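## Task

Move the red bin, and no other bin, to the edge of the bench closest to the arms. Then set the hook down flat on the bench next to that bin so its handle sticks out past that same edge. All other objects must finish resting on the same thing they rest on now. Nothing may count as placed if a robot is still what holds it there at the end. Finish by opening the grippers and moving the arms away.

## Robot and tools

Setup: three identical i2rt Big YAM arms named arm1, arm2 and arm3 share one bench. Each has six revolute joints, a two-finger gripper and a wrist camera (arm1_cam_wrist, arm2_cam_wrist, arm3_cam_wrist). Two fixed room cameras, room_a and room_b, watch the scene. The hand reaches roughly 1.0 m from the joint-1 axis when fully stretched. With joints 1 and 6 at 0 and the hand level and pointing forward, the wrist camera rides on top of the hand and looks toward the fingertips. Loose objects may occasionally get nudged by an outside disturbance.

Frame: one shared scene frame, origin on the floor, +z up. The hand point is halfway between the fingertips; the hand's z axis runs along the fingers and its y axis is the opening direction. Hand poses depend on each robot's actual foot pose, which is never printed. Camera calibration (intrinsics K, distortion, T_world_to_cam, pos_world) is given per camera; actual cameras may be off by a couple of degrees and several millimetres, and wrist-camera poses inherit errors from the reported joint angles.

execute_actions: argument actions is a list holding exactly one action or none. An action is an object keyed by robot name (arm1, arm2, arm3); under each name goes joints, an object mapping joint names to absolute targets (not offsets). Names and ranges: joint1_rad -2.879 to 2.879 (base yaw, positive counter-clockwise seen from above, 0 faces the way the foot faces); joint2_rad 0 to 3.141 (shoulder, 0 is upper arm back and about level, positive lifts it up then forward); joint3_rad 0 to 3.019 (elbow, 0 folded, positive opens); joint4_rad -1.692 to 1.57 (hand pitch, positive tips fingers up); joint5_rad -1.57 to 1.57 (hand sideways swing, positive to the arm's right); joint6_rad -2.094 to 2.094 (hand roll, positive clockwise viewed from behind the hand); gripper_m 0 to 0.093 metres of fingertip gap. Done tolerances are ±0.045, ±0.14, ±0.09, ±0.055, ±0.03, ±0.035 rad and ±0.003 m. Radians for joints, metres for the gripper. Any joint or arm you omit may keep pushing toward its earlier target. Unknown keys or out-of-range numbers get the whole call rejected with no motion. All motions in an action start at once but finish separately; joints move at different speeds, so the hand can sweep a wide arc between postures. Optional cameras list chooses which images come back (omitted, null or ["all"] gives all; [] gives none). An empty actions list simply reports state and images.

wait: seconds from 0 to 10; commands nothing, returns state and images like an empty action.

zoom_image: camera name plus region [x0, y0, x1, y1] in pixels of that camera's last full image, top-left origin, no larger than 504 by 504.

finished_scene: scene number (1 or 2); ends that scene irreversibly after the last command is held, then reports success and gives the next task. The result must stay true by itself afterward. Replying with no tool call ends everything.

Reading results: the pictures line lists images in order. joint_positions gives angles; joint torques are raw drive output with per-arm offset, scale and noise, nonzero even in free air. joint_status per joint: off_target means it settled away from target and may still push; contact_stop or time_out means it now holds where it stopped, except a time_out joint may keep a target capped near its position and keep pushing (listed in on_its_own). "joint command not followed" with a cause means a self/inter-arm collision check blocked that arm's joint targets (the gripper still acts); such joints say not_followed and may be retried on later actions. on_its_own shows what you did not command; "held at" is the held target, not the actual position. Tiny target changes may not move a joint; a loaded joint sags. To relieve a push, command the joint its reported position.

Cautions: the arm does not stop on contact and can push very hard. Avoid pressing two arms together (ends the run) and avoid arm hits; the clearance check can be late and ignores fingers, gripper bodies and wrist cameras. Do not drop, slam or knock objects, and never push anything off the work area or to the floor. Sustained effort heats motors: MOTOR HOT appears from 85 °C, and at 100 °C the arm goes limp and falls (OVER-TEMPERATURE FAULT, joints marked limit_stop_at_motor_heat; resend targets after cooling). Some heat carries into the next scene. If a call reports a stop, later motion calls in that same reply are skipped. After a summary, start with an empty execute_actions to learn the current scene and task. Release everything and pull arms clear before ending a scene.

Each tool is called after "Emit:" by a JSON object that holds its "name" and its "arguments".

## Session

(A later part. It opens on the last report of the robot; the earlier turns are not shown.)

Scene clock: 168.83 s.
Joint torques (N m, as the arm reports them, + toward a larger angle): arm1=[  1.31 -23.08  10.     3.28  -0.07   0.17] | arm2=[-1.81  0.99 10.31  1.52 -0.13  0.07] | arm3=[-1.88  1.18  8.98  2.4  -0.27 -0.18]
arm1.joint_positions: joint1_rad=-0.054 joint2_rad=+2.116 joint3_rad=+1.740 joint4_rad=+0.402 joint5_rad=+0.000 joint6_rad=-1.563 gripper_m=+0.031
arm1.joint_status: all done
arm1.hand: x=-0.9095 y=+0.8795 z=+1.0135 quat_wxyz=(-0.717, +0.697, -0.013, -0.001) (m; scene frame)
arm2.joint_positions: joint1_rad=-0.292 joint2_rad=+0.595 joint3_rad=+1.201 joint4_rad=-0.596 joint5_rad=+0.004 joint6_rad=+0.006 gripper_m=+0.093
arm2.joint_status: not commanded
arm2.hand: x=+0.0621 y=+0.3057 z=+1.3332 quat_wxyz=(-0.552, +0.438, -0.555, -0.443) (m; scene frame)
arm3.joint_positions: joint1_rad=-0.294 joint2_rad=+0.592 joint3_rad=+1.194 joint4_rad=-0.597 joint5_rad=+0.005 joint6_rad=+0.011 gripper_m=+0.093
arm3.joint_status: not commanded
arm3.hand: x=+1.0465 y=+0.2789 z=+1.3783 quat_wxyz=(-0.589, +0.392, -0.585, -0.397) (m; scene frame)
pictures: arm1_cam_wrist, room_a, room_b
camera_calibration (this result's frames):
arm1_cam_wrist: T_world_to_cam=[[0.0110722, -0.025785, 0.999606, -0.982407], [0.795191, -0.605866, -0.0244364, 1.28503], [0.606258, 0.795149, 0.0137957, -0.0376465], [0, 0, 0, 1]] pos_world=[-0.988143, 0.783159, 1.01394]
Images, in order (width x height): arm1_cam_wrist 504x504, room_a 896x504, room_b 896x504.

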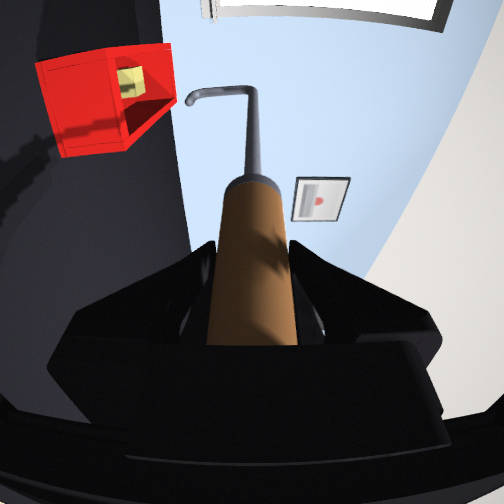

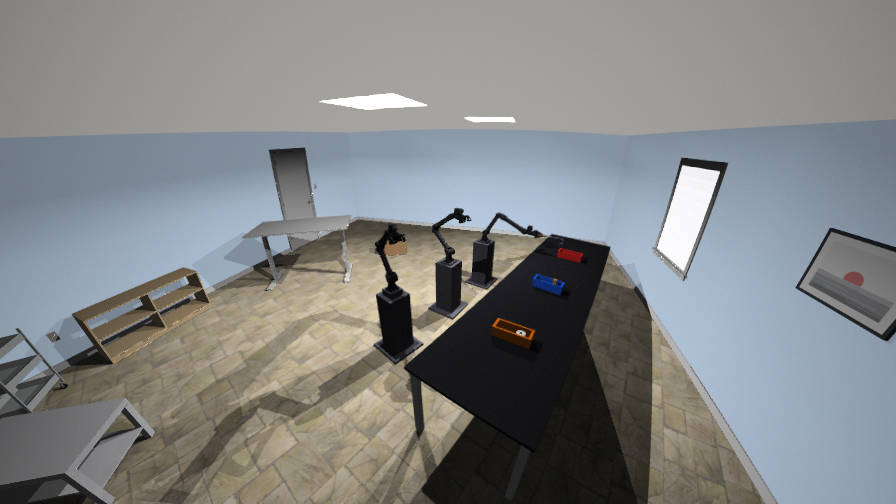

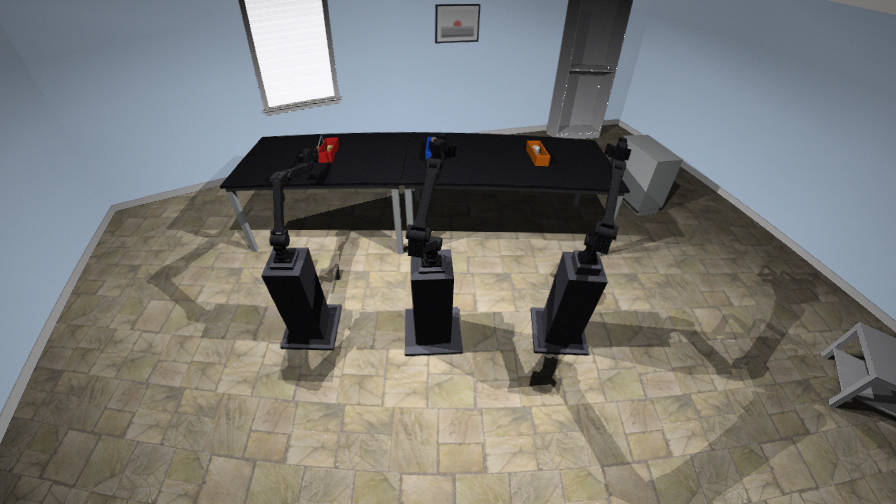

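Emit:
{"name": "execute_actions", "arguments": {"actions": [{"arm1":{"joints":{"joint2_rad":2.25,"joint3_rad":1.905}}}], "cameras": ["arm1_cam_wrist","room_a"]}}

Emit:
{"name": "zoom_image", "arguments": {"camera": "room_a", "region": [510, 210, 610, 280]}}

Scene clock: 174.77 s.
Joint torques (N m, as the arm reports them, + toward a larger angle): arm1=[  1.16 -26.85  12.33   3.29  -0.07   0.19] | arm2=[-2.24  0.84 10.19  1.48 -0.15  0.02] | arm3=[-1.84  1.37  8.99  2.51 -0.26 -0.17]
arm1.joint_positions: joint1_rad=-0.054 joint2_rad=+2.313 joint3_rad=+1.824 joint4_rad=+0.403 joint5_rad=+0.000 joint6_rad=-1.564 gripper_m=+0.031
arm1.joint_status: all done
arm1.hand: x=-0.9104 y=+0.9125 z=+0.8920 quat_wxyz=(-0.677, +0.736, -0.013, -0.001) (m; scene frame)
arm2.joint_positions: joint1_rad=-0.292 joint2_rad=+0.595 joint3_rad=+1.201 joint4_rad=-0.596 joint5_rad=+0.004 joint6_rad=+0.006 gripper_m=+0.093
arm2.joint_status: not commanded
arm2.hand: x=+0.0621 y=+0.3057 z=+1.3332 quat_wxyz=(-0.552, +0.438, -0.555, -0.443) (m; scene frame)
arm3.joint_positions: joint1_rad=-0.294 joint2_rad=+0.592 joint3_rad=+1.194 joint4_rad=-0.597 joint5_rad=+0.005 joint6_rad=+0.011 gripper_m=+0.093
arm3.joint_status: not commanded
arm3.hand: x=+1.0465 y=+0.2789 z=+1.3783 quat_wxyz=(-0.589, +0.392, -0.585, -0.397) (m; scene frame)
pictures: arm1_cam_wrist, room_a
camera_calibration (this result's frames):
arm1_cam_wrist: T_world_to_cam=[[0.0119894, 0.0854973, 0.996266, -0.957821], [0.796016, -0.6038, 0.0422372, 1.24218], [0.605157, 0.792538, -0.0752965, 0.0192257], [0, 0, 0, 1]] pos_world=[-0.988946, 0.816682, 0.903226]
Images, in order (width x height): arm1_cam_wrist 504x504, room_a 896x504.

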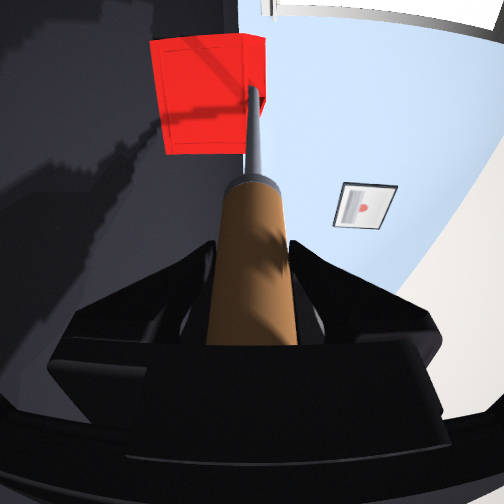

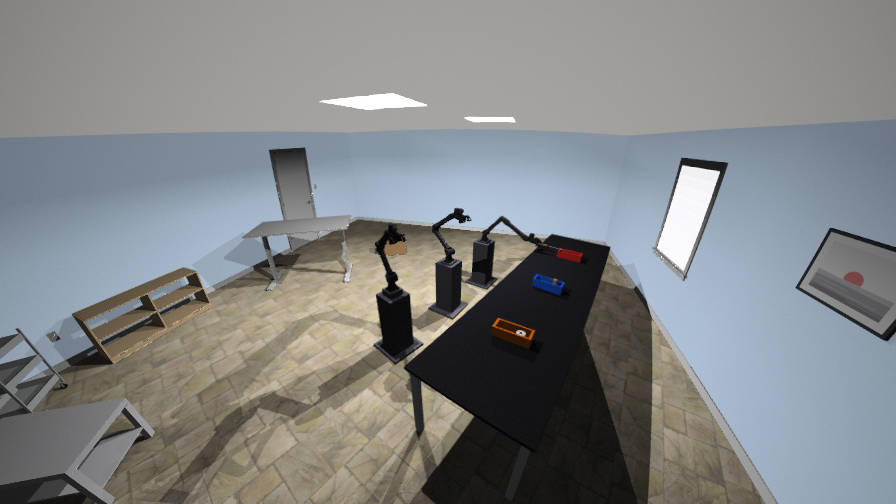

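Region (510, 210, 610, 280) of room_a's 896x504 image, scaled by 5.040, with more detail than that image has; it fills the top 353 rows of this view, and the rest is white.

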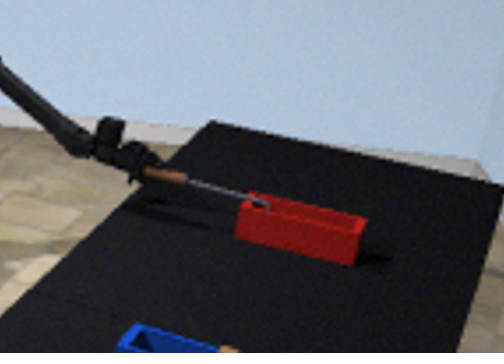

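Emit:
{"name": "execute_actions", "arguments": {"actions": [{"arm1":{"joints":{"joint2_rad":2.03,"joint3_rad":1.38,"joint4_rad":0.64}}}], "cameras": ["arm1_cam_wrist"]}}

Emit:
{"name": "execute_actions", "arguments": {"actions": [{"arm1":{"joints":{"joint2_rad":1.82,"joint3_rad":1.0,"joint4_rad":0.8}}}], "cameras": ["arm1_cam_wrist","room_a"]}}

Emit:
{"name": "zoom_image", "arguments": {"camera": "room_a", "region": [490, 210, 610, 280]}}

Scene clock: 184.17 s.
Joint torques (N m, as the arm reports them, + toward a larger angle): arm1=[  1.07 -19.28   5.76   2.1   -0.06   0.18] | arm2=[-2.1   1.14 10.22  1.53 -0.13  0.02] | arm3=[-2.22  1.3   8.96  2.44 -0.27 -0.18]
arm1.joint_positions: joint1_rad=-0.054 joint2_rad=+2.043 joint3_rad=+1.391 joint4_rad=+0.643 joint5_rad=+0.000 joint6_rad=-1.564 gripper_m=+0.031
arm1.joint_status: all done
arm1.hand: x=-0.9117 y=+0.8065 z=+0.9311 quat_wxyz=(-0.705, +0.709, -0.012, -0.001) (m; scene frame)
arm2.joint_positions: joint1_rad=-0.292 joint2_rad=+0.595 joint3_rad=+1.201 joint4_rad=-0.596 joint5_rad=+0.004 joint6_rad=+0.006 gripper_m=+0.093
arm2.joint_status: not commanded
arm2.hand: x=+0.0621 y=+0.3057 z=+1.3332 quat_wxyz=(-0.552, +0.438, -0.555, -0.443) (m; scene frame)
arm3.joint_positions: joint1_rad=-0.294 joint2_rad=+0.592 joint3_rad=+1.194 joint4_rad=-0.597 joint5_rad=+0.005 joint6_rad=+0.011 gripper_m=+0.093
arm3.joint_status: not commanded
arm3.hand: x=+1.0465 y=+0.2789 z=+1.3783 quat_wxyz=(-0.589, +0.392, -0.585, -0.397) (m; scene frame)
pictures: arm1_cam_wrist
camera_calibration (this result's frames):
arm1_cam_wrist: T_world_to_cam=[[0.0108422, 0.00855245, 0.999905, -0.930002], [0.795668, -0.605723, -0.00344674, 1.22127], [0.605636, 0.79563, -0.0133723, 0.0472253], [0, 0, 0, 1]] pos_world=[-0.990246, 0.710133, 0.934754]
Images, in order (width x height): arm1_cam_wrist 504x504.

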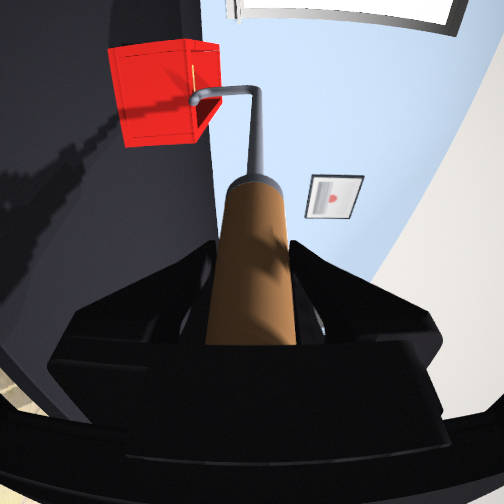

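Scene clock: 185.20 s.
Joint torques (N m, as the arm reports them, + toward a larger angle): arm1=[  1.13 -18.36   6.21   3.72  -0.08   0.18] | arm2=[-2.08  1.14 10.25  1.6  -0.13  0.03] | arm3=[-2.2   1.46  9.    2.49 -0.27 -0.18]
arm1.joint_positions: joint1_rad=-0.054 joint2_rad=+1.872 joint3_rad=+0.987 joint4_rad=+0.761 joint5_rad=+0.000 joint6_rad=-1.564 gripper_m=+0.031
arm1.joint_status: all done
arm1.hand: x=-0.9142 y=+0.6875 z=+0.8736 quat_wxyz=(-0.663, +0.748, -0.012, -0.002) (m; scene frame)
arm2.joint_positions: joint1_rad=-0.292 joint2_rad=+0.595 joint3_rad=+1.201 joint4_rad=-0.596 joint5_rad=+0.004 joint6_rad=+0.006 gripper_m=+0.093
arm2.joint_status: not commanded
arm2.hand: x=+0.0621 y=+0.3057 z=+1.3332 quat_wxyz=(-0.552, +0.438, -0.555, -0.443) (m; scene frame)
arm3.joint_positions: joint1_rad=-0.294 joint2_rad=+0.592 joint3_rad=+1.194 joint4_rad=-0.597 joint5_rad=+0.005 joint6_rad=+0.011 gripper_m=+0.093
arm3.joint_status: not commanded
arm3.hand: x=+1.0465 y=+0.2789 z=+1.3783 quat_wxyz=(-0.589, +0.392, -0.585, -0.397) (m; scene frame)
pictures: arm1_cam_wrist, room_a
camera_calibration (this result's frames):
arm1_cam_wrist: T_world_to_cam=[[0.0125322, 0.123807, 0.992227, -0.942522], [0.796555, -0.601068, 0.0649387, 1.08891], [0.604436, 0.78955, -0.106152, 0.226755], [0, 0, 0, 1]] pos_world=[-0.99262, 0.592163, 0.888554]
Images, in order (width x height): arm1_cam_wrist 504x504, room_a 896x504.

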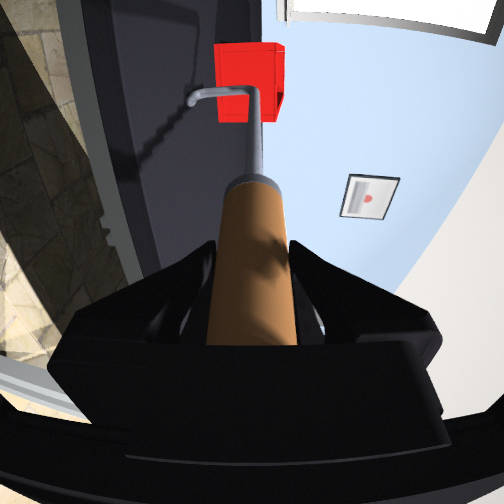

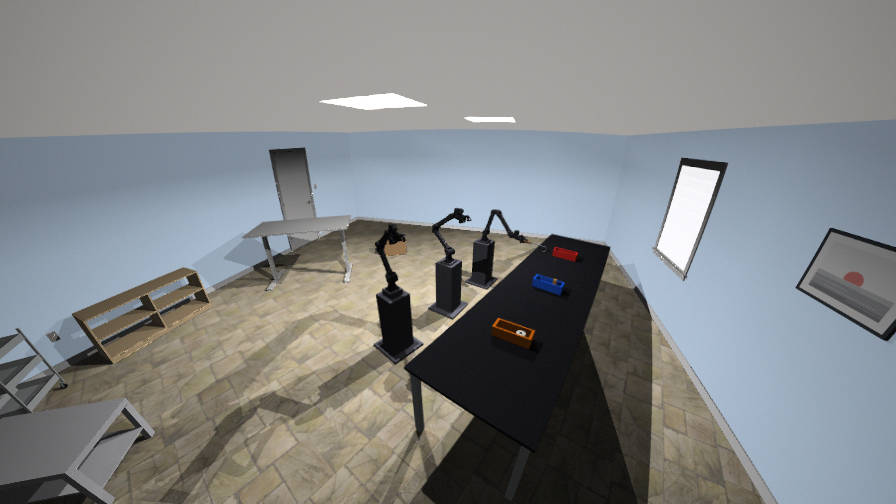

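Region (490, 210, 610, 280) of room_a's 896x504 image, scaled by 4.200, with more detail than that image has; it fills the top 294 rows of this view, and the rest is white.

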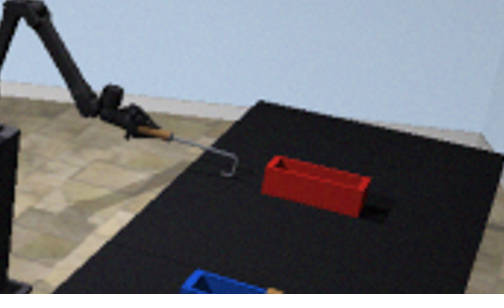

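Emit:
{"name": "execute_actions", "arguments": {"actions": [{"arm1":{"joints":{"joint2_rad":1.7}}}], "cameras": []}}

Emit:
{"name": "execute_actions", "arguments": {"actions": [{"arm1":{"joints":{"joint2_rad":2.05,"joint3_rad":1.7,"joint4_rad":0.5}}}], "cameras": []}}

Emit:
{"name": "execute_actions", "arguments": {"actions": [{"arm1":{"joints":{"joint2_rad":2.16,"joint3_rad":1.6,"joint4_rad":0.48}}}], "cameras": ["arm1_cam_wrist"]}}

Scene clock: 190.63 s.
Joint torques (N m, as the arm reports them, + toward a larger angle): arm1=[  1.08 -16.2    8.25   3.69  -0.06   0.19] | arm2=[-2.45  0.83 10.29  1.57 -0.14  0.05] | arm3=[-1.98  1.34  9.04  2.44 -0.26 -0.18]
arm1.joint_positions: joint1_rad=-0.054 joint2_rad=+1.736 joint3_rad=+0.965 joint4_rad=+0.761 joint5_rad=+0.000 joint6_rad=-1.564 gripper_m=+0.031
arm1.joint_status: all done
arm1.hand: x=-0.9135 y=+0.6731 z=+0.9517 quat_wxyz=(-0.704, +0.710, -0.012, -0.001) (m; scene frame)
arm2.joint_positions: joint1_rad=-0.292 joint2_rad=+0.595 joint3_rad=+1.201 joint4_rad=-0.596 joint5_rad=+0.004 joint6_rad=+0.006 gripper_m=+0.093
arm2.joint_status: not commanded
arm2.hand: x=+0.0621 y=+0.3057 z=+1.3332 quat_wxyz=(-0.552, +0.438, -0.555, -0.443) (m; scene frame)
arm3.joint_positions: joint1_rad=-0.294 joint2_rad=+0.592 joint3_rad=+1.194 joint4_rad=-0.597 joint5_rad=+0.005 joint6_rad=+0.011 gripper_m=+0.093
arm3.joint_status: not commanded
arm3.hand: x=+1.0465 y=+0.2789 z=+1.3783 quat_wxyz=(-0.589, +0.392, -0.585, -0.397) (m; scene frame)
pictures: none
No camera images: the call's "cameras" was empty. Leave "cameras" out to get every camera's image.

Scene clock: 192.53 s.
Joint torques (N m, as the arm reports them, + toward a larger angle): arm1=[  1.15 -23.85  12.03   3.51  -0.11   0.19] | arm2=[-2.05  0.93 10.38  1.5  -0.14  0.01] | arm3=[-2.39  1.39  8.99  2.41 -0.27 -0.19]
arm1.joint_positions: joint1_rad=-0.055 joint2_rad=+2.103 joint3_rad=+1.625 joint4_rad=+0.465 joint5_rad=+0.001 joint6_rad=-1.564 gripper_m=+0.031
arm1.joint_status: all done
arm1.hand: x=-0.9095 y=+0.8596 z=+0.9718 quat_wxyz=(-0.704, +0.710, -0.013, -0.001) (m; scene frame)
arm2.joint_positions: joint1_rad=-0.292 joint2_rad=+0.595 joint3_rad=+1.201 joint4_rad=-0.596 joint5_rad=+0.004 joint6_rad=+0.006 gripper_m=+0.093
arm2.joint_status: not commanded
arm2.hand: x=+0.0621 y=+0.3057 z=+1.3332 quat_wxyz=(-0.552, +0.438, -0.555, -0.443) (m; scene frame)
arm3.joint_positions: joint1_rad=-0.294 joint2_rad=+0.592 joint3_rad=+1.194 joint4_rad=-0.597 joint5_rad=+0.005 joint6_rad=+0.011 gripper_m=+0.093
arm3.joint_status: not commanded
arm3.hand: x=+1.0465 y=+0.2789 z=+1.3783 quat_wxyz=(-0.589, +0.392, -0.585, -0.397) (m; scene frame)
pictures: none
No camera images: the call's "cameras" was empty. Leave "cameras" out to get every camera's image.

Scene clock: 193.43 s.
Joint torques (N m, as the arm reports them, + toward a larger angle): arm1=[  1.31 -22.29   8.23   2.18  -0.12   0.18] | arm2=[-2.1   0.99 10.25  1.53 -0.16  0.01] | arm3=[-2.06  1.3   8.95  2.46 -0.28 -0.16]
arm1.joint_positions: joint1_rad=-0.056 joint2_rad=+2.188 joint3_rad=+1.575 joint4_rad=+0.482 joint5_rad=+0.001 joint6_rad=-1.564 gripper_m=+0.031
arm1.joint_status: all done
arm1.hand: x=-0.9104 y=+0.8551 z=+0.8771 quat_wxyz=(-0.661, +0.751, -0.013, -0.001) (m; scene frame)
arm2.joint_positions: joint1_rad=-0.292 joint2_rad=+0.595 joint3_rad=+1.201 joint4_rad=-0.596 joint5_rad=+0.004 joint6_rad=+0.006 gripper_m=+0.093
arm2.joint_status: not commanded
arm2.hand: x=+0.0621 y=+0.3057 z=+1.3332 quat_wxyz=(-0.552, +0.438, -0.555, -0.443) (m; scene frame)
arm3.joint_positions: joint1_rad=-0.294 joint2_rad=+0.592 joint3_rad=+1.194 joint4_rad=-0.597 joint5_rad=+0.005 joint6_rad=+0.011 gripper_m=+0.093
arm3.joint_status: not commanded
arm3.hand: x=+1.0465 y=+0.2789 z=+1.3783 quat_wxyz=(-0.589, +0.392, -0.585, -0.397) (m; scene frame)
pictures: arm1_cam_wrist
camera_calibration (this result's frames):
arm1_cam_wrist: T_world_to_cam=[[0.0127716, 0.129861, 0.99145, -0.971017], [0.795456, -0.602114, 0.0686185, 1.18312], [0.605877, 0.787778, -0.110988, 0.0995791], [0, 0, 0, 1]] pos_world=[-0.989055, 0.760027, 0.892583]
Images, in order (width x height): arm1_cam_wrist 504x504.

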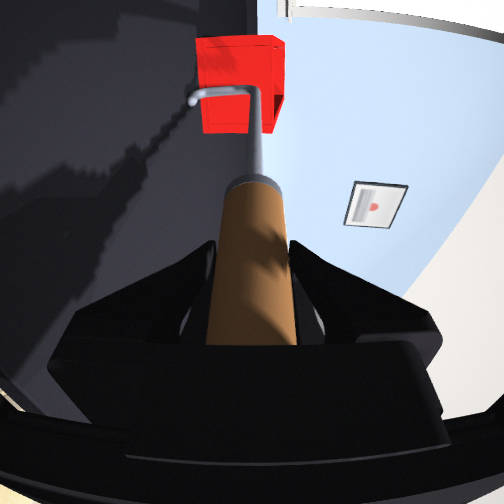

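Emit:
{"name": "execute_actions", "arguments": {"actions": [{"arm1":{"joints":{"joint3_rad":2.3,"joint4_rad":0.2}}}], "cameras": []}}

Emit:
{"name": "execute_actions", "arguments": {"actions": [{"arm1":{"joints":{"joint2_rad":2.36}}}], "cameras": ["arm1_cam_wrist","room_a"]}}

Emit:
{"name": "zoom_image", "arguments": {"camera": "room_a", "region": [490, 210, 610, 280]}}

Scene clock: 198.63 s.
Joint torques (N m, as the arm reports them, + toward a larger angle): arm1=[  1.24 -24.97  12.74   3.46  -0.07   0.2 ] | arm2=[-2.25  1.09 10.21  1.55 -0.11  0.05] | arm3=[-2.16  1.38  9.03  2.39 -0.26 -0.18]
arm1.joint_positions: joint1_rad=-0.056 joint2_rad=+2.199 joint3_rad=+2.225 joint4_rad=+0.164 joint5_rad=+0.001 joint6_rad=-1.565 gripper_m=+0.031
arm1.joint_status: all done
arm1.hand: x=-0.9057 y=+0.9241 z=+1.1821 quat_wxyz=(-0.772, +0.635, -0.012, +0.001) (m; scene frame)
arm2.joint_positions: joint1_rad=-0.292 joint2_rad=+0.595 joint3_rad=+1.201 joint4_rad=-0.596 joint5_rad=+0.004 joint6_rad=+0.006 gripper_m=+0.093
arm2.joint_status: not commanded
arm2.hand: x=+0.0621 y=+0.3057 z=+1.3332 quat_wxyz=(-0.552, +0.438, -0.555, -0.443) (m; scene frame)
arm3.joint_positions: joint1_rad=-0.294 joint2_rad=+0.592 joint3_rad=+1.194 joint4_rad=-0.597 joint5_rad=+0.005 joint6_rad=+0.011 gripper_m=+0.093
arm3.joint_status: not commanded
arm3.hand: x=+1.0465 y=+0.2789 z=+1.3783 quat_wxyz=(-0.589, +0.392, -0.585, -0.397) (m; scene frame)
pictures: none
No camera images: the call's "cameras" was empty. Leave "cameras" out to get every camera's image.

Scene clock: 200.10 s.
Joint torques (N m, as the arm reports them, + toward a larger angle): arm1=[  1.2  -30.49  11.93   4.07  -0.1    0.21] | arm2=[-1.94  0.84 10.26  1.56 -0.13  0.03] | arm3=[-2.48  1.1   9.    2.41 -0.26 -0.18]
arm1.joint_positions: joint1_rad=-0.056 joint2_rad=+2.445 joint3_rad=+2.236 joint4_rad=+0.152 joint5_rad=+0.001 joint6_rad=-1.566 gripper_m=+0.031
arm1.joint_status: all done
arm1.hand: x=-0.9075 y=+0.9772 z=+0.9569 quat_wxyz=(-0.688, +0.726, -0.012, +0.000) (m; scene frame)
arm2.joint_positions: joint1_rad=-0.292 joint2_rad=+0.595 joint3_rad=+1.201 joint4_rad=-0.596 joint5_rad=+0.004 joint6_rad=+0.006 gripper_m=+0.093
arm2.joint_status: not commanded
arm2.hand: x=+0.0621 y=+0.3057 z=+1.3332 quat_wxyz=(-0.552, +0.438, -0.555, -0.443) (m; scene frame)
arm3.joint_positions: joint1_rad=-0.294 joint2_rad=+0.592 joint3_rad=+1.194 joint4_rad=-0.597 joint5_rad=+0.005 joint6_rad=+0.011 gripper_m=+0.093
arm3.joint_status: not commanded
arm3.hand: x=+1.0465 y=+0.2789 z=+1.3783 quat_wxyz=(-0.589, +0.392, -0.585, -0.397) (m; scene frame)
pictures: arm1_cam_wrist, room_a
camera_calibration (this result's frames):
arm1_cam_wrist: T_world_to_cam=[[0.00935475, 0.0570042, 0.99833, -1.00451], [0.794886, -0.606151, 0.0271625, 1.29188], [0.606687, 0.793304, -0.0509822, -0.0516211], [0, 0, 0, 1]] pos_world=[-0.986181, 0.881286, 0.965108]
Images, in order (width x height): arm1_cam_wrist 504x504, room_a 896x504.

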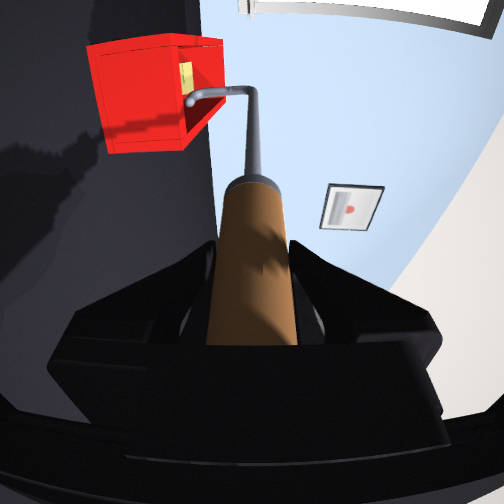

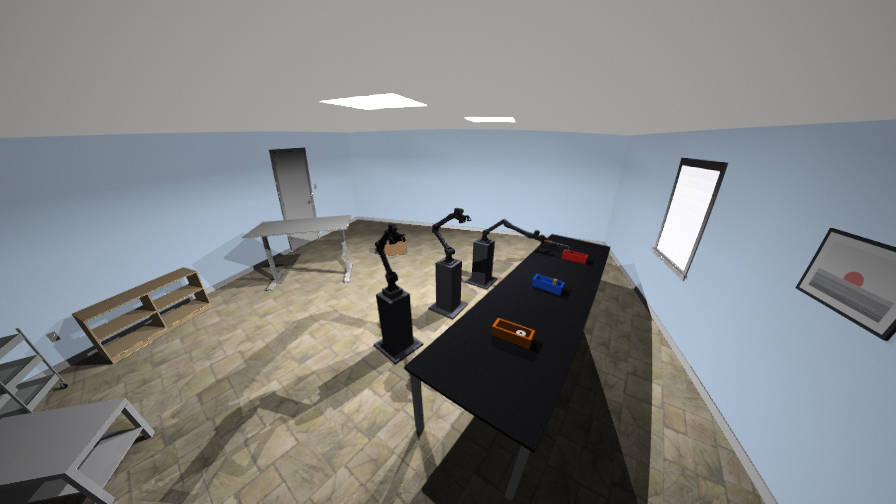

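Region (490, 210, 610, 280) of room_a's 896x504 image, scaled by 4.200, with more detail than that image has; it fills the top 294 rows of this view, and the rest is white.

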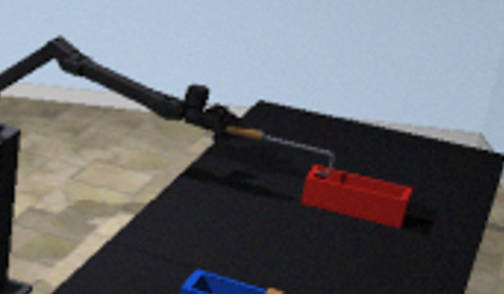

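Emit:
{"name": "execute_actions", "arguments": {"actions": [{"arm1":{"joints":{"joint4_rad":0.04}}}], "cameras": ["arm1_cam_wrist"]}}

Scene clock: 202.97 s.
Joint torques (N m, as the arm reports them, + toward a larger angle): arm1=[  1.47 -30.44  11.92   3.2   -0.11   0.21] | arm2=[-2.09  1.21 10.28  1.61 -0.14  0.03] | arm3=[-1.83  1.25  8.95  2.4  -0.26 -0.18]
arm1.joint_positions: joint1_rad=-0.056 joint2_rad=+2.443 joint3_rad=+2.236 joint4_rad=+0.014 joint5_rad=+0.001 joint6_rad=-1.566 gripper_m=+0.031
arm1.joint_status: all done
arm1.hand: x=-0.9079 y=+0.9729 z=+0.9252 quat_wxyz=(-0.637, +0.771, -0.012, -0.001) (m; scene frame)
arm2.joint_positions: joint1_rad=-0.292 joint2_rad=+0.595 joint3_rad=+1.201 joint4_rad=-0.596 joint5_rad=+0.004 joint6_rad=+0.006 gripper_m=+0.093
arm2.joint_status: not commanded
arm2.hand: x=+0.0621 y=+0.3057 z=+1.3332 quat_wxyz=(-0.552, +0.438, -0.555, -0.443) (m; scene frame)
arm3.joint_positions: joint1_rad=-0.294 joint2_rad=+0.592 joint3_rad=+1.194 joint4_rad=-0.597 joint5_rad=+0.005 joint6_rad=+0.011 gripper_m=+0.093
arm3.joint_status: not commanded
arm3.hand: x=+1.0465 y=+0.2789 z=+1.3783 quat_wxyz=(-0.589, +0.392, -0.585, -0.397) (m; scene frame)
pictures: arm1_cam_wrist
camera_calibration (this result's frames):
arm1_cam_wrist: T_world_to_cam=[[0.0113825, 0.191254, 0.981474, -1.08582], [0.796009, -0.595777, 0.106864, 1.20769], [0.605178, 0.780046, -0.159022, 0.0619185], [0, 0, 0, 1]] pos_world=[-0.986443, 0.878882, 0.946494]
Images, in order (width x height): arm1_cam_wrist 504x504.

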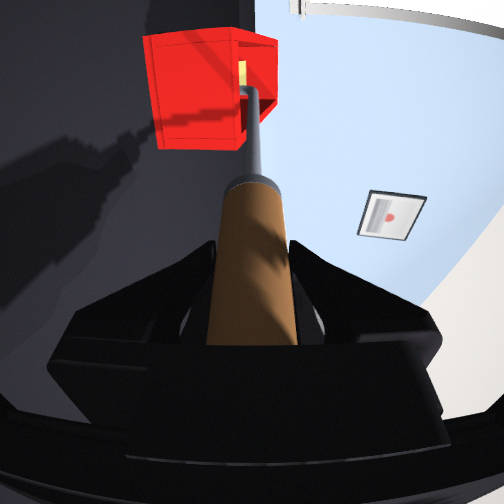

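Emit:
{"name": "execute_actions", "arguments": {"actions": [{"arm1":{"joints":{"joint2_rad":2.23,"joint3_rad":1.89,"joint4_rad":0.15}}}], "cameras": ["arm1_cam_wrist"]}}

Emit:
{"name": "execute_actions", "arguments": {"actions": [{"arm1":{"joints":{"joint2_rad":2.05,"joint3_rad":1.565,"joint4_rad":0.29}}}], "cameras": ["arm1_cam_wrist"]}}

Scene clock: 209.07 s.
Joint torques (N m, as the arm reports them, + toward a larger angle): arm1=[  1.47 -24.67   7.12   2.45  -0.11   0.21] | arm2=[-2.26  1.08 10.25  1.57 -0.11  0.01] | arm3=[-2.26  1.36  8.97  2.49 -0.27 -0.18]
arm1.joint_positions: joint1_rad=-0.056 joint2_rad=+2.265 joint3_rad=+1.895 joint4_rad=+0.144 joint5_rad=+0.001 joint6_rad=-1.566 gripper_m=+0.031
arm1.joint_status: all done
arm1.hand: x=-0.9090 y=+0.9145 z=+0.9141 quat_wxyz=(-0.625, +0.781, -0.012, -0.001) (m; scene frame)
arm2.joint_positions: joint1_rad=-0.292 joint2_rad=+0.595 joint3_rad=+1.201 joint4_rad=-0.596 joint5_rad=+0.004 joint6_rad=+0.006 gripper_m=+0.093
arm2.joint_status: not commanded
arm2.hand: x=+0.0621 y=+0.3057 z=+1.3332 quat_wxyz=(-0.552, +0.438, -0.555, -0.443) (m; scene frame)
arm3.joint_positions: joint1_rad=-0.294 joint2_rad=+0.592 joint3_rad=+1.194 joint4_rad=-0.597 joint5_rad=+0.005 joint6_rad=+0.011 gripper_m=+0.093
arm3.joint_status: not commanded
arm3.hand: x=+1.0465 y=+0.2789 z=+1.3783 quat_wxyz=(-0.589, +0.392, -0.585, -0.397) (m; scene frame)
pictures: arm1_cam_wrist
camera_calibration (this result's frames):
arm1_cam_wrist: T_world_to_cam=[[0.0118289, 0.222971, 0.974753, -1.0862], [0.796301, -0.591699, 0.125686, 1.15423], [0.604785, 0.77471, -0.184551, 0.134311], [0, 0, 0, 1]] pos_world=[-0.987498, 0.821098, 0.938497]
Images, in order (width x height): arm1_cam_wrist 504x504.

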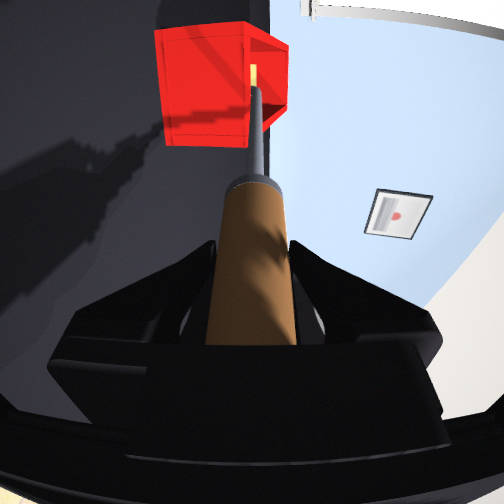

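Scene clock: 210.10 s.
Joint torques (N m, as the arm reports them, + toward a larger angle): arm1=[  1.29 -21.56   6.85   2.64  -0.11   0.21] | arm2=[-2.13  1.15 10.28  1.59 -0.14  0.  ] | arm3=[-2.1   1.16  8.91  2.41 -0.28 -0.19]
arm1.joint_positions: joint1_rad=-0.056 joint2_rad=+2.078 joint3_rad=+1.568 joint4_rad=+0.279 joint5_rad=+0.001 joint6_rad=-1.566 gripper_m=+0.031
arm1.joint_status: all done
arm1.hand: x=-0.9102 y=+0.8402 z=+0.9144 quat_wxyz=(-0.622, +0.783, -0.012, -0.001) (m; scene frame)
arm2.joint_positions: joint1_rad=-0.292 joint2_rad=+0.595 joint3_rad=+1.201 joint4_rad=-0.596 joint5_rad=+0.004 joint6_rad=+0.006 gripper_m=+0.093
arm2.joint_status: not commanded
arm2.hand: x=+0.0621 y=+0.3057 z=+1.3332 quat_wxyz=(-0.552, +0.438, -0.555, -0.443) (m; scene frame)
arm3.joint_positions: joint1_rad=-0.294 joint2_rad=+0.592 joint3_rad=+1.194 joint4_rad=-0.597 joint5_rad=+0.005 joint6_rad=+0.011 gripper_m=+0.093
arm3.joint_status: not commanded
arm3.hand: x=+1.0465 y=+0.2789 z=+1.3783 quat_wxyz=(-0.589, +0.392, -0.585, -0.397) (m; scene frame)
pictures: arm1_cam_wrist
camera_calibration (this result's frames):
arm1_cam_wrist: T_world_to_cam=[[0.011906, 0.228545, 0.973461, -1.07335], [0.796353, -0.590917, 0.128993, 1.1076], [0.604715, 0.773683, -0.189038, 0.197539], [0, 0, 0, 1]] pos_world=[-0.988719, 0.746977, 0.939337]
Images, in order (width x height): arm1_cam_wrist 504x504.

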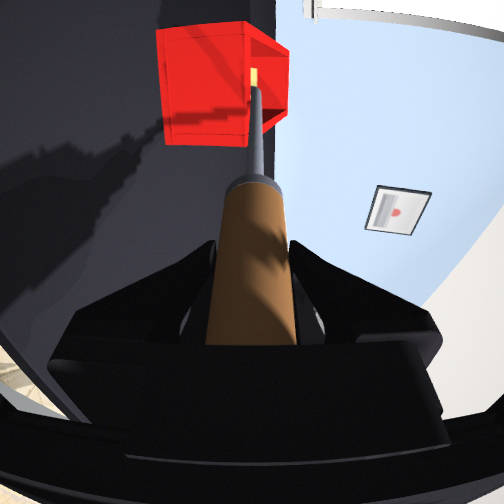

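Emit:
{"name": "execute_actions", "arguments": {"actions": [{"arm1":{"joints":{"joint2_rad":1.895,"joint3_rad":1.30,"joint4_rad":0.41}}}], "cameras": []}}

Emit:
{"name": "execute_actions", "arguments": {"actions": [{"arm1":{"joints":{"joint2_rad":1.745,"joint3_rad":1.065,"joint4_rad":0.49}}}], "cameras": ["arm1_cam_wrist","room_a"]}}

Emit:
{"name": "zoom_image", "arguments": {"camera": "room_a", "region": [490, 210, 610, 280]}}

Scene clock: 215.20 s.
Joint torques (N m, as the arm reports them, + toward a larger angle): arm1=[  1.21 -18.86   6.64   2.87  -0.11   0.21] | arm2=[-1.97  0.97 10.27  1.54 -0.14  0.04] | arm3=[-1.98  1.35  8.83  2.43 -0.26 -0.19]
arm1.joint_positions: joint1_rad=-0.056 joint2_rad=+1.921 joint3_rad=+1.300 joint4_rad=+0.393 joint5_rad=+0.001 joint6_rad=-1.566 gripper_m=+0.031
arm1.joint_status: all done
arm1.hand: x=-0.9115 y=+0.7680 z=+0.9128 quat_wxyz=(-0.623, +0.782, -0.012, -0.001) (m; scene frame)
arm2.joint_positions: joint1_rad=-0.292 joint2_rad=+0.595 joint3_rad=+1.201 joint4_rad=-0.596 joint5_rad=+0.004 joint6_rad=+0.006 gripper_m=+0.093
arm2.joint_status: not commanded
arm2.hand: x=+0.0621 y=+0.3057 z=+1.3332 quat_wxyz=(-0.552, +0.438, -0.555, -0.443) (m; scene frame)
arm3.joint_positions: joint1_rad=-0.294 joint2_rad=+0.592 joint3_rad=+1.194 joint4_rad=-0.597 joint5_rad=+0.005 joint6_rad=+0.011 gripper_m=+0.093
arm3.joint_status: not commanded
arm3.hand: x=+1.0465 y=+0.2789 z=+1.3783 quat_wxyz=(-0.589, +0.392, -0.585, -0.397) (m; scene frame)
pictures: none
No camera images: the call's "cameras" was empty. Leave "cameras" out to get every camera's image.

Scene clock: 216.10 s.
Joint torques (N m, as the arm reports them, + toward a larger angle): arm1=[  1.18 -15.82   6.47   2.98  -0.12   0.21] | arm2=[-2.31  1.1  10.29  1.62 -0.14  0.03] | arm3=[-2.29  1.24  8.94  2.49 -0.29 -0.18]
arm1.joint_positions: joint1_rad=-0.056 joint2_rad=+1.765 joint3_rad=+1.061 joint4_rad=+0.469 joint5_rad=+0.001 joint6_rad=-1.566 gripper_m=+0.031
arm1.joint_status: all done
arm1.hand: x=-0.9127 y=+0.6944 z=+0.9126 quat_wxyz=(-0.621, +0.784, -0.012, -0.001) (m; scene frame)
arm2.joint_positions: joint1_rad=-0.292 joint2_rad=+0.595 joint3_rad=+1.201 joint4_rad=-0.596 joint5_rad=+0.004 joint6_rad=+0.006 gripper_m=+0.093
arm2.joint_status: not commanded
arm2.hand: x=+0.0621 y=+0.3057 z=+1.3332 quat_wxyz=(-0.552, +0.438, -0.555, -0.443) (m; scene frame)
arm3.joint_positions: joint1_rad=-0.294 joint2_rad=+0.592 joint3_rad=+1.194 joint4_rad=-0.597 joint5_rad=+0.005 joint6_rad=+0.011 gripper_m=+0.093
arm3.joint_status: not commanded
arm3.hand: x=+1.0465 y=+0.2789 z=+1.3783 quat_wxyz=(-0.589, +0.392, -0.585, -0.397) (m; scene frame)
pictures: arm1_cam_wrist, room_a
camera_calibration (this result's frames):
arm1_cam_wrist: T_world_to_cam=[[0.011952, 0.231885, 0.97267, -1.03982], [0.796385, -0.590438, 0.130975, 1.02152], [0.604672, 0.773054, -0.191727, 0.314321], [0, 0, 0, 1]] pos_world=[-0.991155, 0.601275, 0.937871]
Images, in order (width x height): arm1_cam_wrist 504x504, room_a 896x504.

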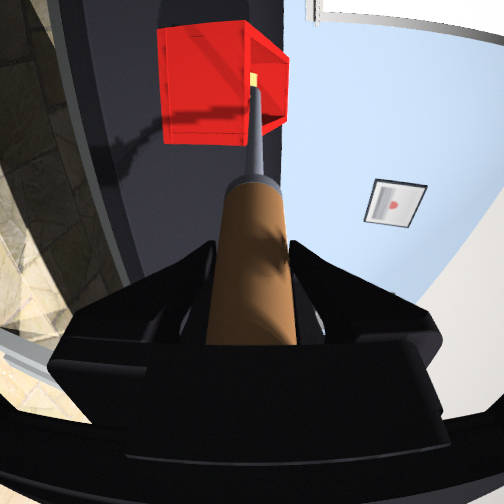

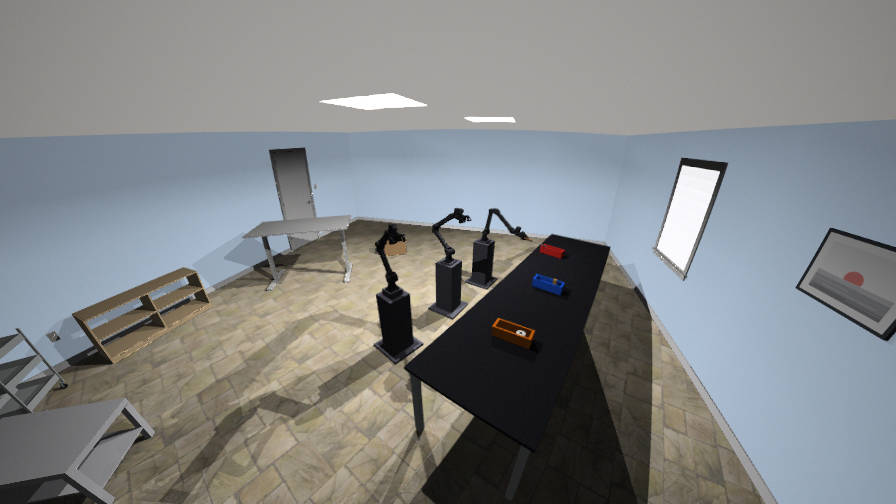

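Region (490, 210, 610, 280) of room_a's 896x504 image, scaled by 4.200, with more detail than that image has; it fills the top 294 rows of this view, and the rest is white.

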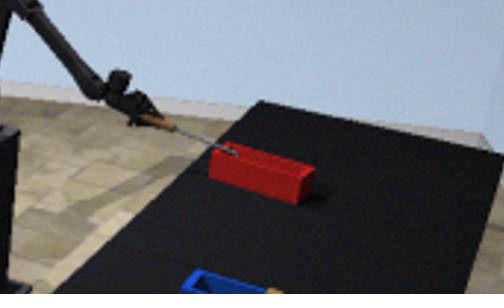

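Emit:
{"name": "execute_actions", "arguments": {"actions": [{"arm1":{"joints":{"joint2_rad":1.6,"joint3_rad":0.855,"joint4_rad":0.56}}}], "cameras": ["arm1_cam_wrist","room_b"]}}

Emit:
{"name": "zoom_image", "arguments": {"camera": "room_b", "region": [240, 120, 400, 220]}}

Scene clock: 226.03 s.
Joint torques (N m, as the arm reports them, + toward a larger angle): arm1=[  1.18 -13.02   6.36   3.11  -0.11   0.2 ] | arm2=[-1.99  1.15 10.3   1.56 -0.15  0.02] | arm3=[-2.08  1.38  8.95  2.46 -0.26 -0.18]
arm1.joint_positions: joint1_rad=-0.056 joint2_rad=+1.617 joint3_rad=+0.849 joint4_rad=+0.537 joint5_rad=+0.001 joint6_rad=-1.566 gripper_m=+0.031
arm1.joint_status: all done
arm1.hand: x=-0.9139 y=+0.6235 z=+0.9113 quat_wxyz=(-0.622, +0.783, -0.012, -0.001) (m; scene frame)
arm2.joint_positions: joint1_rad=-0.292 joint2_rad=+0.595 joint3_rad=+1.201 joint4_rad=-0.596 joint5_rad=+0.004 joint6_rad=+0.006 gripper_m=+0.093
arm2.joint_status: not commanded
arm2.hand: x=+0.0621 y=+0.3057 z=+1.3332 quat_wxyz=(-0.552, +0.438, -0.555, -0.443) (m; scene frame)
arm3.joint_positions: joint1_rad=-0.294 joint2_rad=+0.592 joint3_rad=+1.194 joint4_rad=-0.597 joint5_rad=+0.005 joint6_rad=+0.011 gripper_m=+0.093
arm3.joint_status: not commanded
arm3.hand: x=+1.0465 y=+0.2789 z=+1.3783 quat_wxyz=(-0.589, +0.392, -0.585, -0.397) (m; scene frame)
pictures: arm1_cam_wrist, room_b
camera_calibration (this result's frames):
arm1_cam_wrist: T_world_to_cam=[[0.0119214, 0.229658, 0.973198, -1.0212], [0.796364, -0.590758, 0.129654, 0.982181], [0.6047, 0.773474, -0.189934, 0.367706], [0, 0, 0, 1]] pos_world=[-0.992351, 0.530347, 0.936327]
Images, in order (width x height): arm1_cam_wrist 504x504, room_b 896x504.

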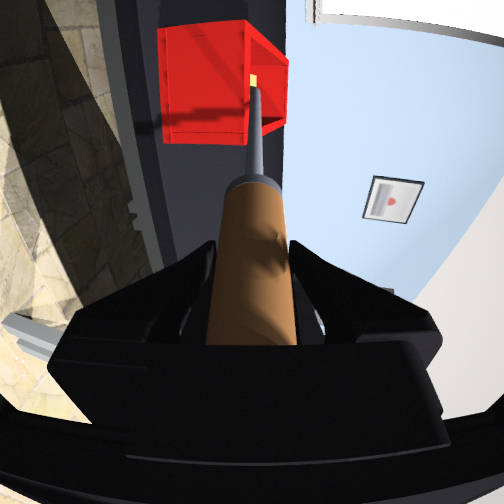

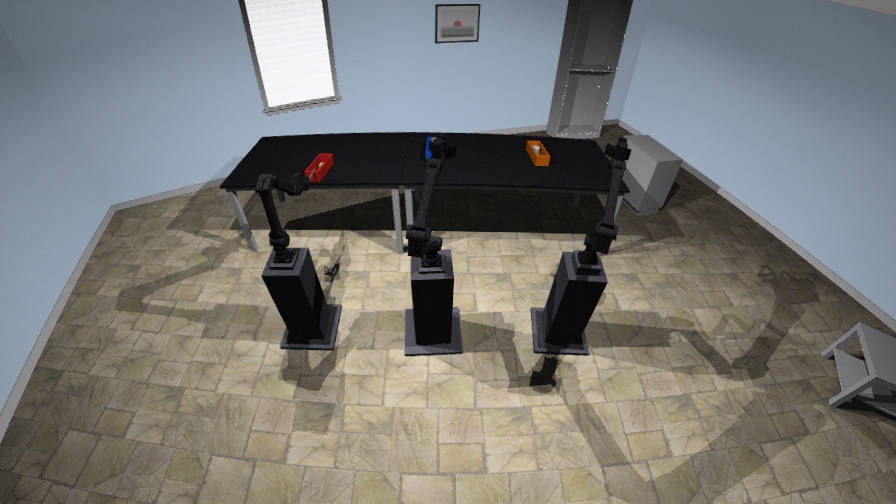

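Region (240, 120, 400, 220) of room_b's 896x504 image, scaled by 3.150, with more detail than that image has; it fills the top 315 rows of this view, and the rest is white.

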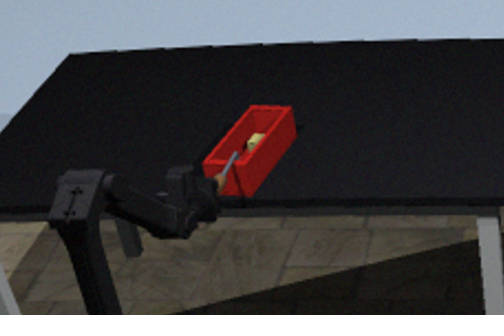

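Emit:
{"name": "execute_actions", "arguments": {"actions": [{"arm1":{"joints":{"joint2_rad":1.52,"joint3_rad":0.75,"joint4_rad":0.59}}}], "cameras": ["arm1_cam_wrist"]}}

Emit:
{"name": "execute_actions", "arguments": {"actions": [{"arm1":{"joints":{"joint3_rad":0.88}}}], "cameras": []}}

Emit:
{"name": "execute_actions", "arguments": {"actions": [{"arm1":{"joints":{"joint4_rad":0.85}}}], "cameras": ["arm1_cam_wrist"]}}

Scene clock: 230.87 s.
Joint torques (N m, as the arm reports them, + toward a larger angle): arm1=[  0.98 -11.76   6.37   2.98  -0.11   0.2 ] | arm2=[-2.21  0.98 10.27  1.51 -0.13  0.04] | arm3=[-1.89  1.54  9.    2.4  -0.27 -0.17]
arm1.joint_positions: joint1_rad=-0.056 joint2_rad=+1.540 joint3_rad=+0.742 joint4_rad=+0.569 joint5_rad=+0.001 joint6_rad=-1.566 gripper_m=+0.031
arm1.joint_status: all done
arm1.hand: x=-0.9145 y=+0.5867 z=+0.9097 quat_wxyz=(-0.623, +0.782, -0.012, -0.001) (m; scene frame)
arm2.joint_positions: joint1_rad=-0.292 joint2_rad=+0.595 joint3_rad=+1.201 joint4_rad=-0.596 joint5_rad=+0.004 joint6_rad=+0.006 gripper_m=+0.093
arm2.joint_status: not commanded
arm2.hand: x=+0.0621 y=+0.3057 z=+1.3332 quat_wxyz=(-0.552, +0.438, -0.555, -0.443) (m; scene frame)
arm3.joint_positions: joint1_rad=-0.294 joint2_rad=+0.592 joint3_rad=+1.194 joint4_rad=-0.597 joint5_rad=+0.005 joint6_rad=+0.011 gripper_m=+0.093
arm3.joint_status: not commanded
arm3.hand: x=+1.0465 y=+0.2789 z=+1.3783 quat_wxyz=(-0.589, +0.392, -0.585, -0.397) (m; scene frame)
pictures: arm1_cam_wrist
camera_calibration (this result's frames):
arm1_cam_wrist: T_world_to_cam=[[0.0118701, 0.225944, 0.974068, -1.00986], [0.796329, -0.591284, 0.12745, 0.963389], [0.604748, 0.774165, -0.186945, 0.393222], [0, 0, 0, 1]] pos_world=[-0.992987, 0.493391, 0.9344]
Images, in order (width x height): arm1_cam_wrist 504x504.

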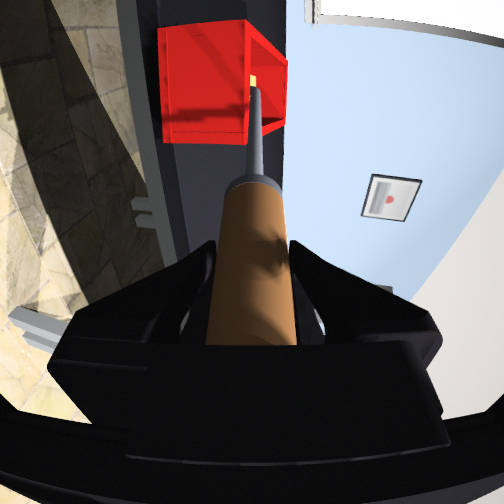

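Scene clock: 231.80 s.
Joint torques (N m, as the arm reports them, + toward a larger angle): arm1=[  1.07 -12.4   11.21   3.3   -0.1    0.2 ] | arm2=[-1.72  0.99 10.21  1.57 -0.13  0.03] | arm3=[-2.11  1.53  9.    2.45 -0.26 -0.21]
arm1.joint_positions: joint1_rad=-0.056 joint2_rad=+1.542 joint3_rad=+0.801 joint4_rad=+0.562 joint5_rad=+0.001 joint6_rad=-1.566 gripper_m=+0.031
arm1.joint_status: all done
arm1.hand: x=-0.9139 y=+0.6050 z=+0.9371 quat_wxyz=(-0.642, +0.766, -0.012, +0.000) (m; scene frame)
arm2.joint_positions: joint1_rad=-0.292 joint2_rad=+0.595 joint3_rad=+1.201 joint4_rad=-0.596 joint5_rad=+0.004 joint6_rad=+0.006 gripper_m=+0.093
arm2.joint_status: not commanded
arm2.hand: x=+0.0621 y=+0.3057 z=+1.3332 quat_wxyz=(-0.552, +0.438, -0.555, -0.443) (m; scene frame)
arm3.joint_positions: joint1_rad=-0.294 joint2_rad=+0.592 joint3_rad=+1.194 joint4_rad=-0.597 joint5_rad=+0.005 joint6_rad=+0.011 gripper_m=+0.093
arm3.joint_status: not commanded
arm3.hand: x=+1.0465 y=+0.2789 z=+1.3783 quat_wxyz=(-0.589, +0.392, -0.585, -0.397) (m; scene frame)
pictures: none
No camera images: the call's "cameras" was empty. Leave "cameras" out to get every camera's image.

Scene clock: 233.97 s.
Joint torques (N m, as the arm reports them, + toward a larger angle): arm1=[  1.13 -12.59  11.13   4.32  -0.08   0.21] | arm2=[-1.99  0.97 10.18  1.49 -0.11  0.02] | arm3=[-2.21  1.29  8.96  2.46 -0.27 -0.16]
arm1.joint_positions: joint1_rad=-0.056 joint2_rad=+1.546 joint3_rad=+0.801 joint4_rad=+0.794 joint5_rad=+0.001 joint6_rad=-1.566 gripper_m=+0.031
arm1.joint_status: joint4_rad time_out (moved +0.232 of +0.288)
arm1.on_its_own: joint4_rad reads +0.794 and still pushes toward +0.850 since a time_out
arm1.hand: x=-0.9132 y=+0.6090 z=+0.9916 quat_wxyz=(-0.725, +0.688, -0.012, +0.000) (m; scene frame)
arm2.joint_positions: joint1_rad=-0.292 joint2_rad=+0.595 joint3_rad=+1.201 joint4_rad=-0.596 joint5_rad=+0.004 joint6_rad=+0.006 gripper_m=+0.093
arm2.joint_status: not commanded
arm2.hand: x=+0.0621 y=+0.3057 z=+1.3332 quat_wxyz=(-0.552, +0.438, -0.555, -0.443) (m; scene frame)
arm3.joint_positions: joint1_rad=-0.294 joint2_rad=+0.592 joint3_rad=+1.194 joint4_rad=-0.597 joint5_rad=+0.005 joint6_rad=+0.011 gripper_m=+0.093
arm3.joint_status: not commanded
arm3.hand: x=+1.0465 y=+0.2789 z=+1.3783 quat_wxyz=(-0.589, +0.392, -0.585, -0.397) (m; scene frame)
pictures: arm1_cam_wrist
camera_calibration (this result's frames):
arm1_cam_wrist: T_world_to_cam=[[0.0075939, -0.0493612, 0.998752, -0.955331], [0.794123, -0.606688, -0.0360223, 1.13455], [0.607709, 0.793406, 0.0345918, 0.161741], [0, 0, 0, 1]] pos_world=[-0.992008, 0.512836, 0.989413]
Images, in order (width x height): arm1_cam_wrist 504x504.

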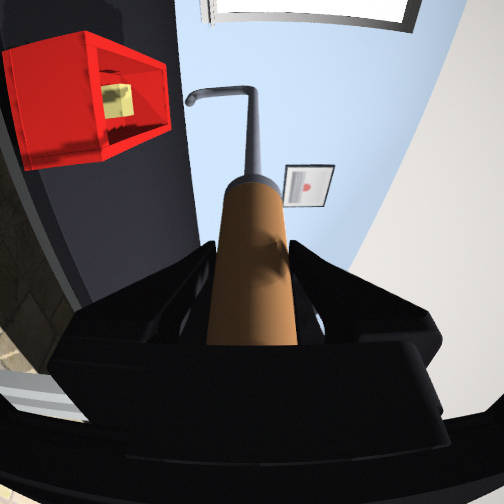

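Emit:
{"name": "execute_actions", "arguments": {"actions": [{"arm1":{"joints":{"joint1_rad":-0.36,"joint5_rad":-0.3,"joint3_rad":1.45,"joint2_rad":1.7}}}], "cameras": []}}

Emit:
{"name": "execute_actions", "arguments": {"actions": [{"arm1":{"joints":{"joint2_rad":2.1,"joint3_rad":1.4}}}], "cameras": ["arm1_cam_wrist"]}}

Scene clock: 239.83 s.
Joint torques (N m, as the arm reports them, + toward a larger angle): arm1=[  1.22 -17.87  11.86   3.25   0.24   0.2 ] | arm2=[-2.24  1.   10.27  1.51 -0.13  0.  ] | arm3=[-1.92  1.45  8.92  2.38 -0.26 -0.17]
arm1.joint_positions: joint1_rad=-0.357 joint2_rad=+1.735 joint3_rad=+1.378 joint4_rad=+0.813 joint5_rad=-0.304 joint6_rad=-1.566 gripper_m=+0.031
arm1.joint_status: all done
arm1.hand: x=-0.7439 y=+0.7037 z=+1.1903 quat_wxyz=(-0.842, +0.536, +0.037, +0.049) (m; scene frame)
arm2.joint_positions: joint1_rad=-0.292 joint2_rad=+0.595 joint3_rad=+1.201 joint4_rad=-0.596 joint5_rad=+0.004 joint6_rad=+0.006 gripper_m=+0.093
arm2.joint_status: not commanded
arm2.hand: x=+0.0621 y=+0.3057 z=+1.3332 quat_wxyz=(-0.552, +0.438, -0.555, -0.443) (m; scene frame)
arm3.joint_positions: joint1_rad=-0.294 joint2_rad=+0.592 joint3_rad=+1.194 joint4_rad=-0.597 joint5_rad=+0.005 joint6_rad=+0.011 gripper_m=+0.093
arm3.joint_status: not commanded
arm3.hand: x=+1.0465 y=+0.2789 z=+1.3783 quat_wxyz=(-0.589, +0.392, -0.585, -0.397) (m; scene frame)
pictures: none
No camera images: the call's "cameras" was empty. Leave "cameras" out to get every camera's image.

Scene clock: 241.30 s.
Joint torques (N m, as the arm reports them, + toward a larger angle): arm1=[  1.38 -23.39   8.64   3.09   0.01   0.19] | arm2=[-1.96  0.97 10.22  1.49 -0.13  0.03] | arm3=[-2.37  1.27  9.02  2.45 -0.27 -0.19]
arm1.joint_positions: joint1_rad=-0.357 joint2_rad=+2.165 joint3_rad=+1.354 joint4_rad=+0.825 joint5_rad=-0.302 joint6_rad=-1.564 gripper_m=+0.031
arm1.joint_status: all done
arm1.hand: x=-0.7260 y=+0.7703 z=+0.8591 quat_wxyz=(-0.713, +0.701, -0.011, +0.001) (m; scene frame)
arm2.joint_positions: joint1_rad=-0.292 joint2_rad=+0.595 joint3_rad=+1.201 joint4_rad=-0.596 joint5_rad=+0.004 joint6_rad=+0.006 gripper_m=+0.093
arm2.joint_status: not commanded
arm2.hand: x=+0.0621 y=+0.3057 z=+1.3332 quat_wxyz=(-0.552, +0.438, -0.555, -0.443) (m; scene frame)
arm3.joint_positions: joint1_rad=-0.294 joint2_rad=+0.592 joint3_rad=+1.194 joint4_rad=-0.597 joint5_rad=+0.005 joint6_rad=+0.011 gripper_m=+0.093
arm3.joint_status: not commanded
arm3.hand: x=+1.0465 y=+0.2789 z=+1.3783 quat_wxyz=(-0.589, +0.392, -0.585, -0.397) (m; scene frame)
pictures: arm1_cam_wrist
camera_calibration (this result's frames):
arm1_cam_wrist: T_world_to_cam=[[0.00568518, -0.0143459, 0.999881, -0.845869], [0.795084, -0.606355, -0.0132205, 1.05984], [0.606472, 0.795065, 0.00795895, -0.0546805], [0, 0, 0, 1]] pos_world=[-0.804693, 0.673981, 0.860215]
Images, in order (width x height): arm1_cam_wrist 504x504.

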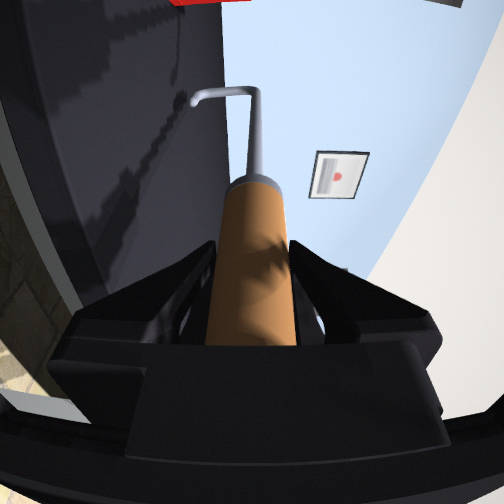

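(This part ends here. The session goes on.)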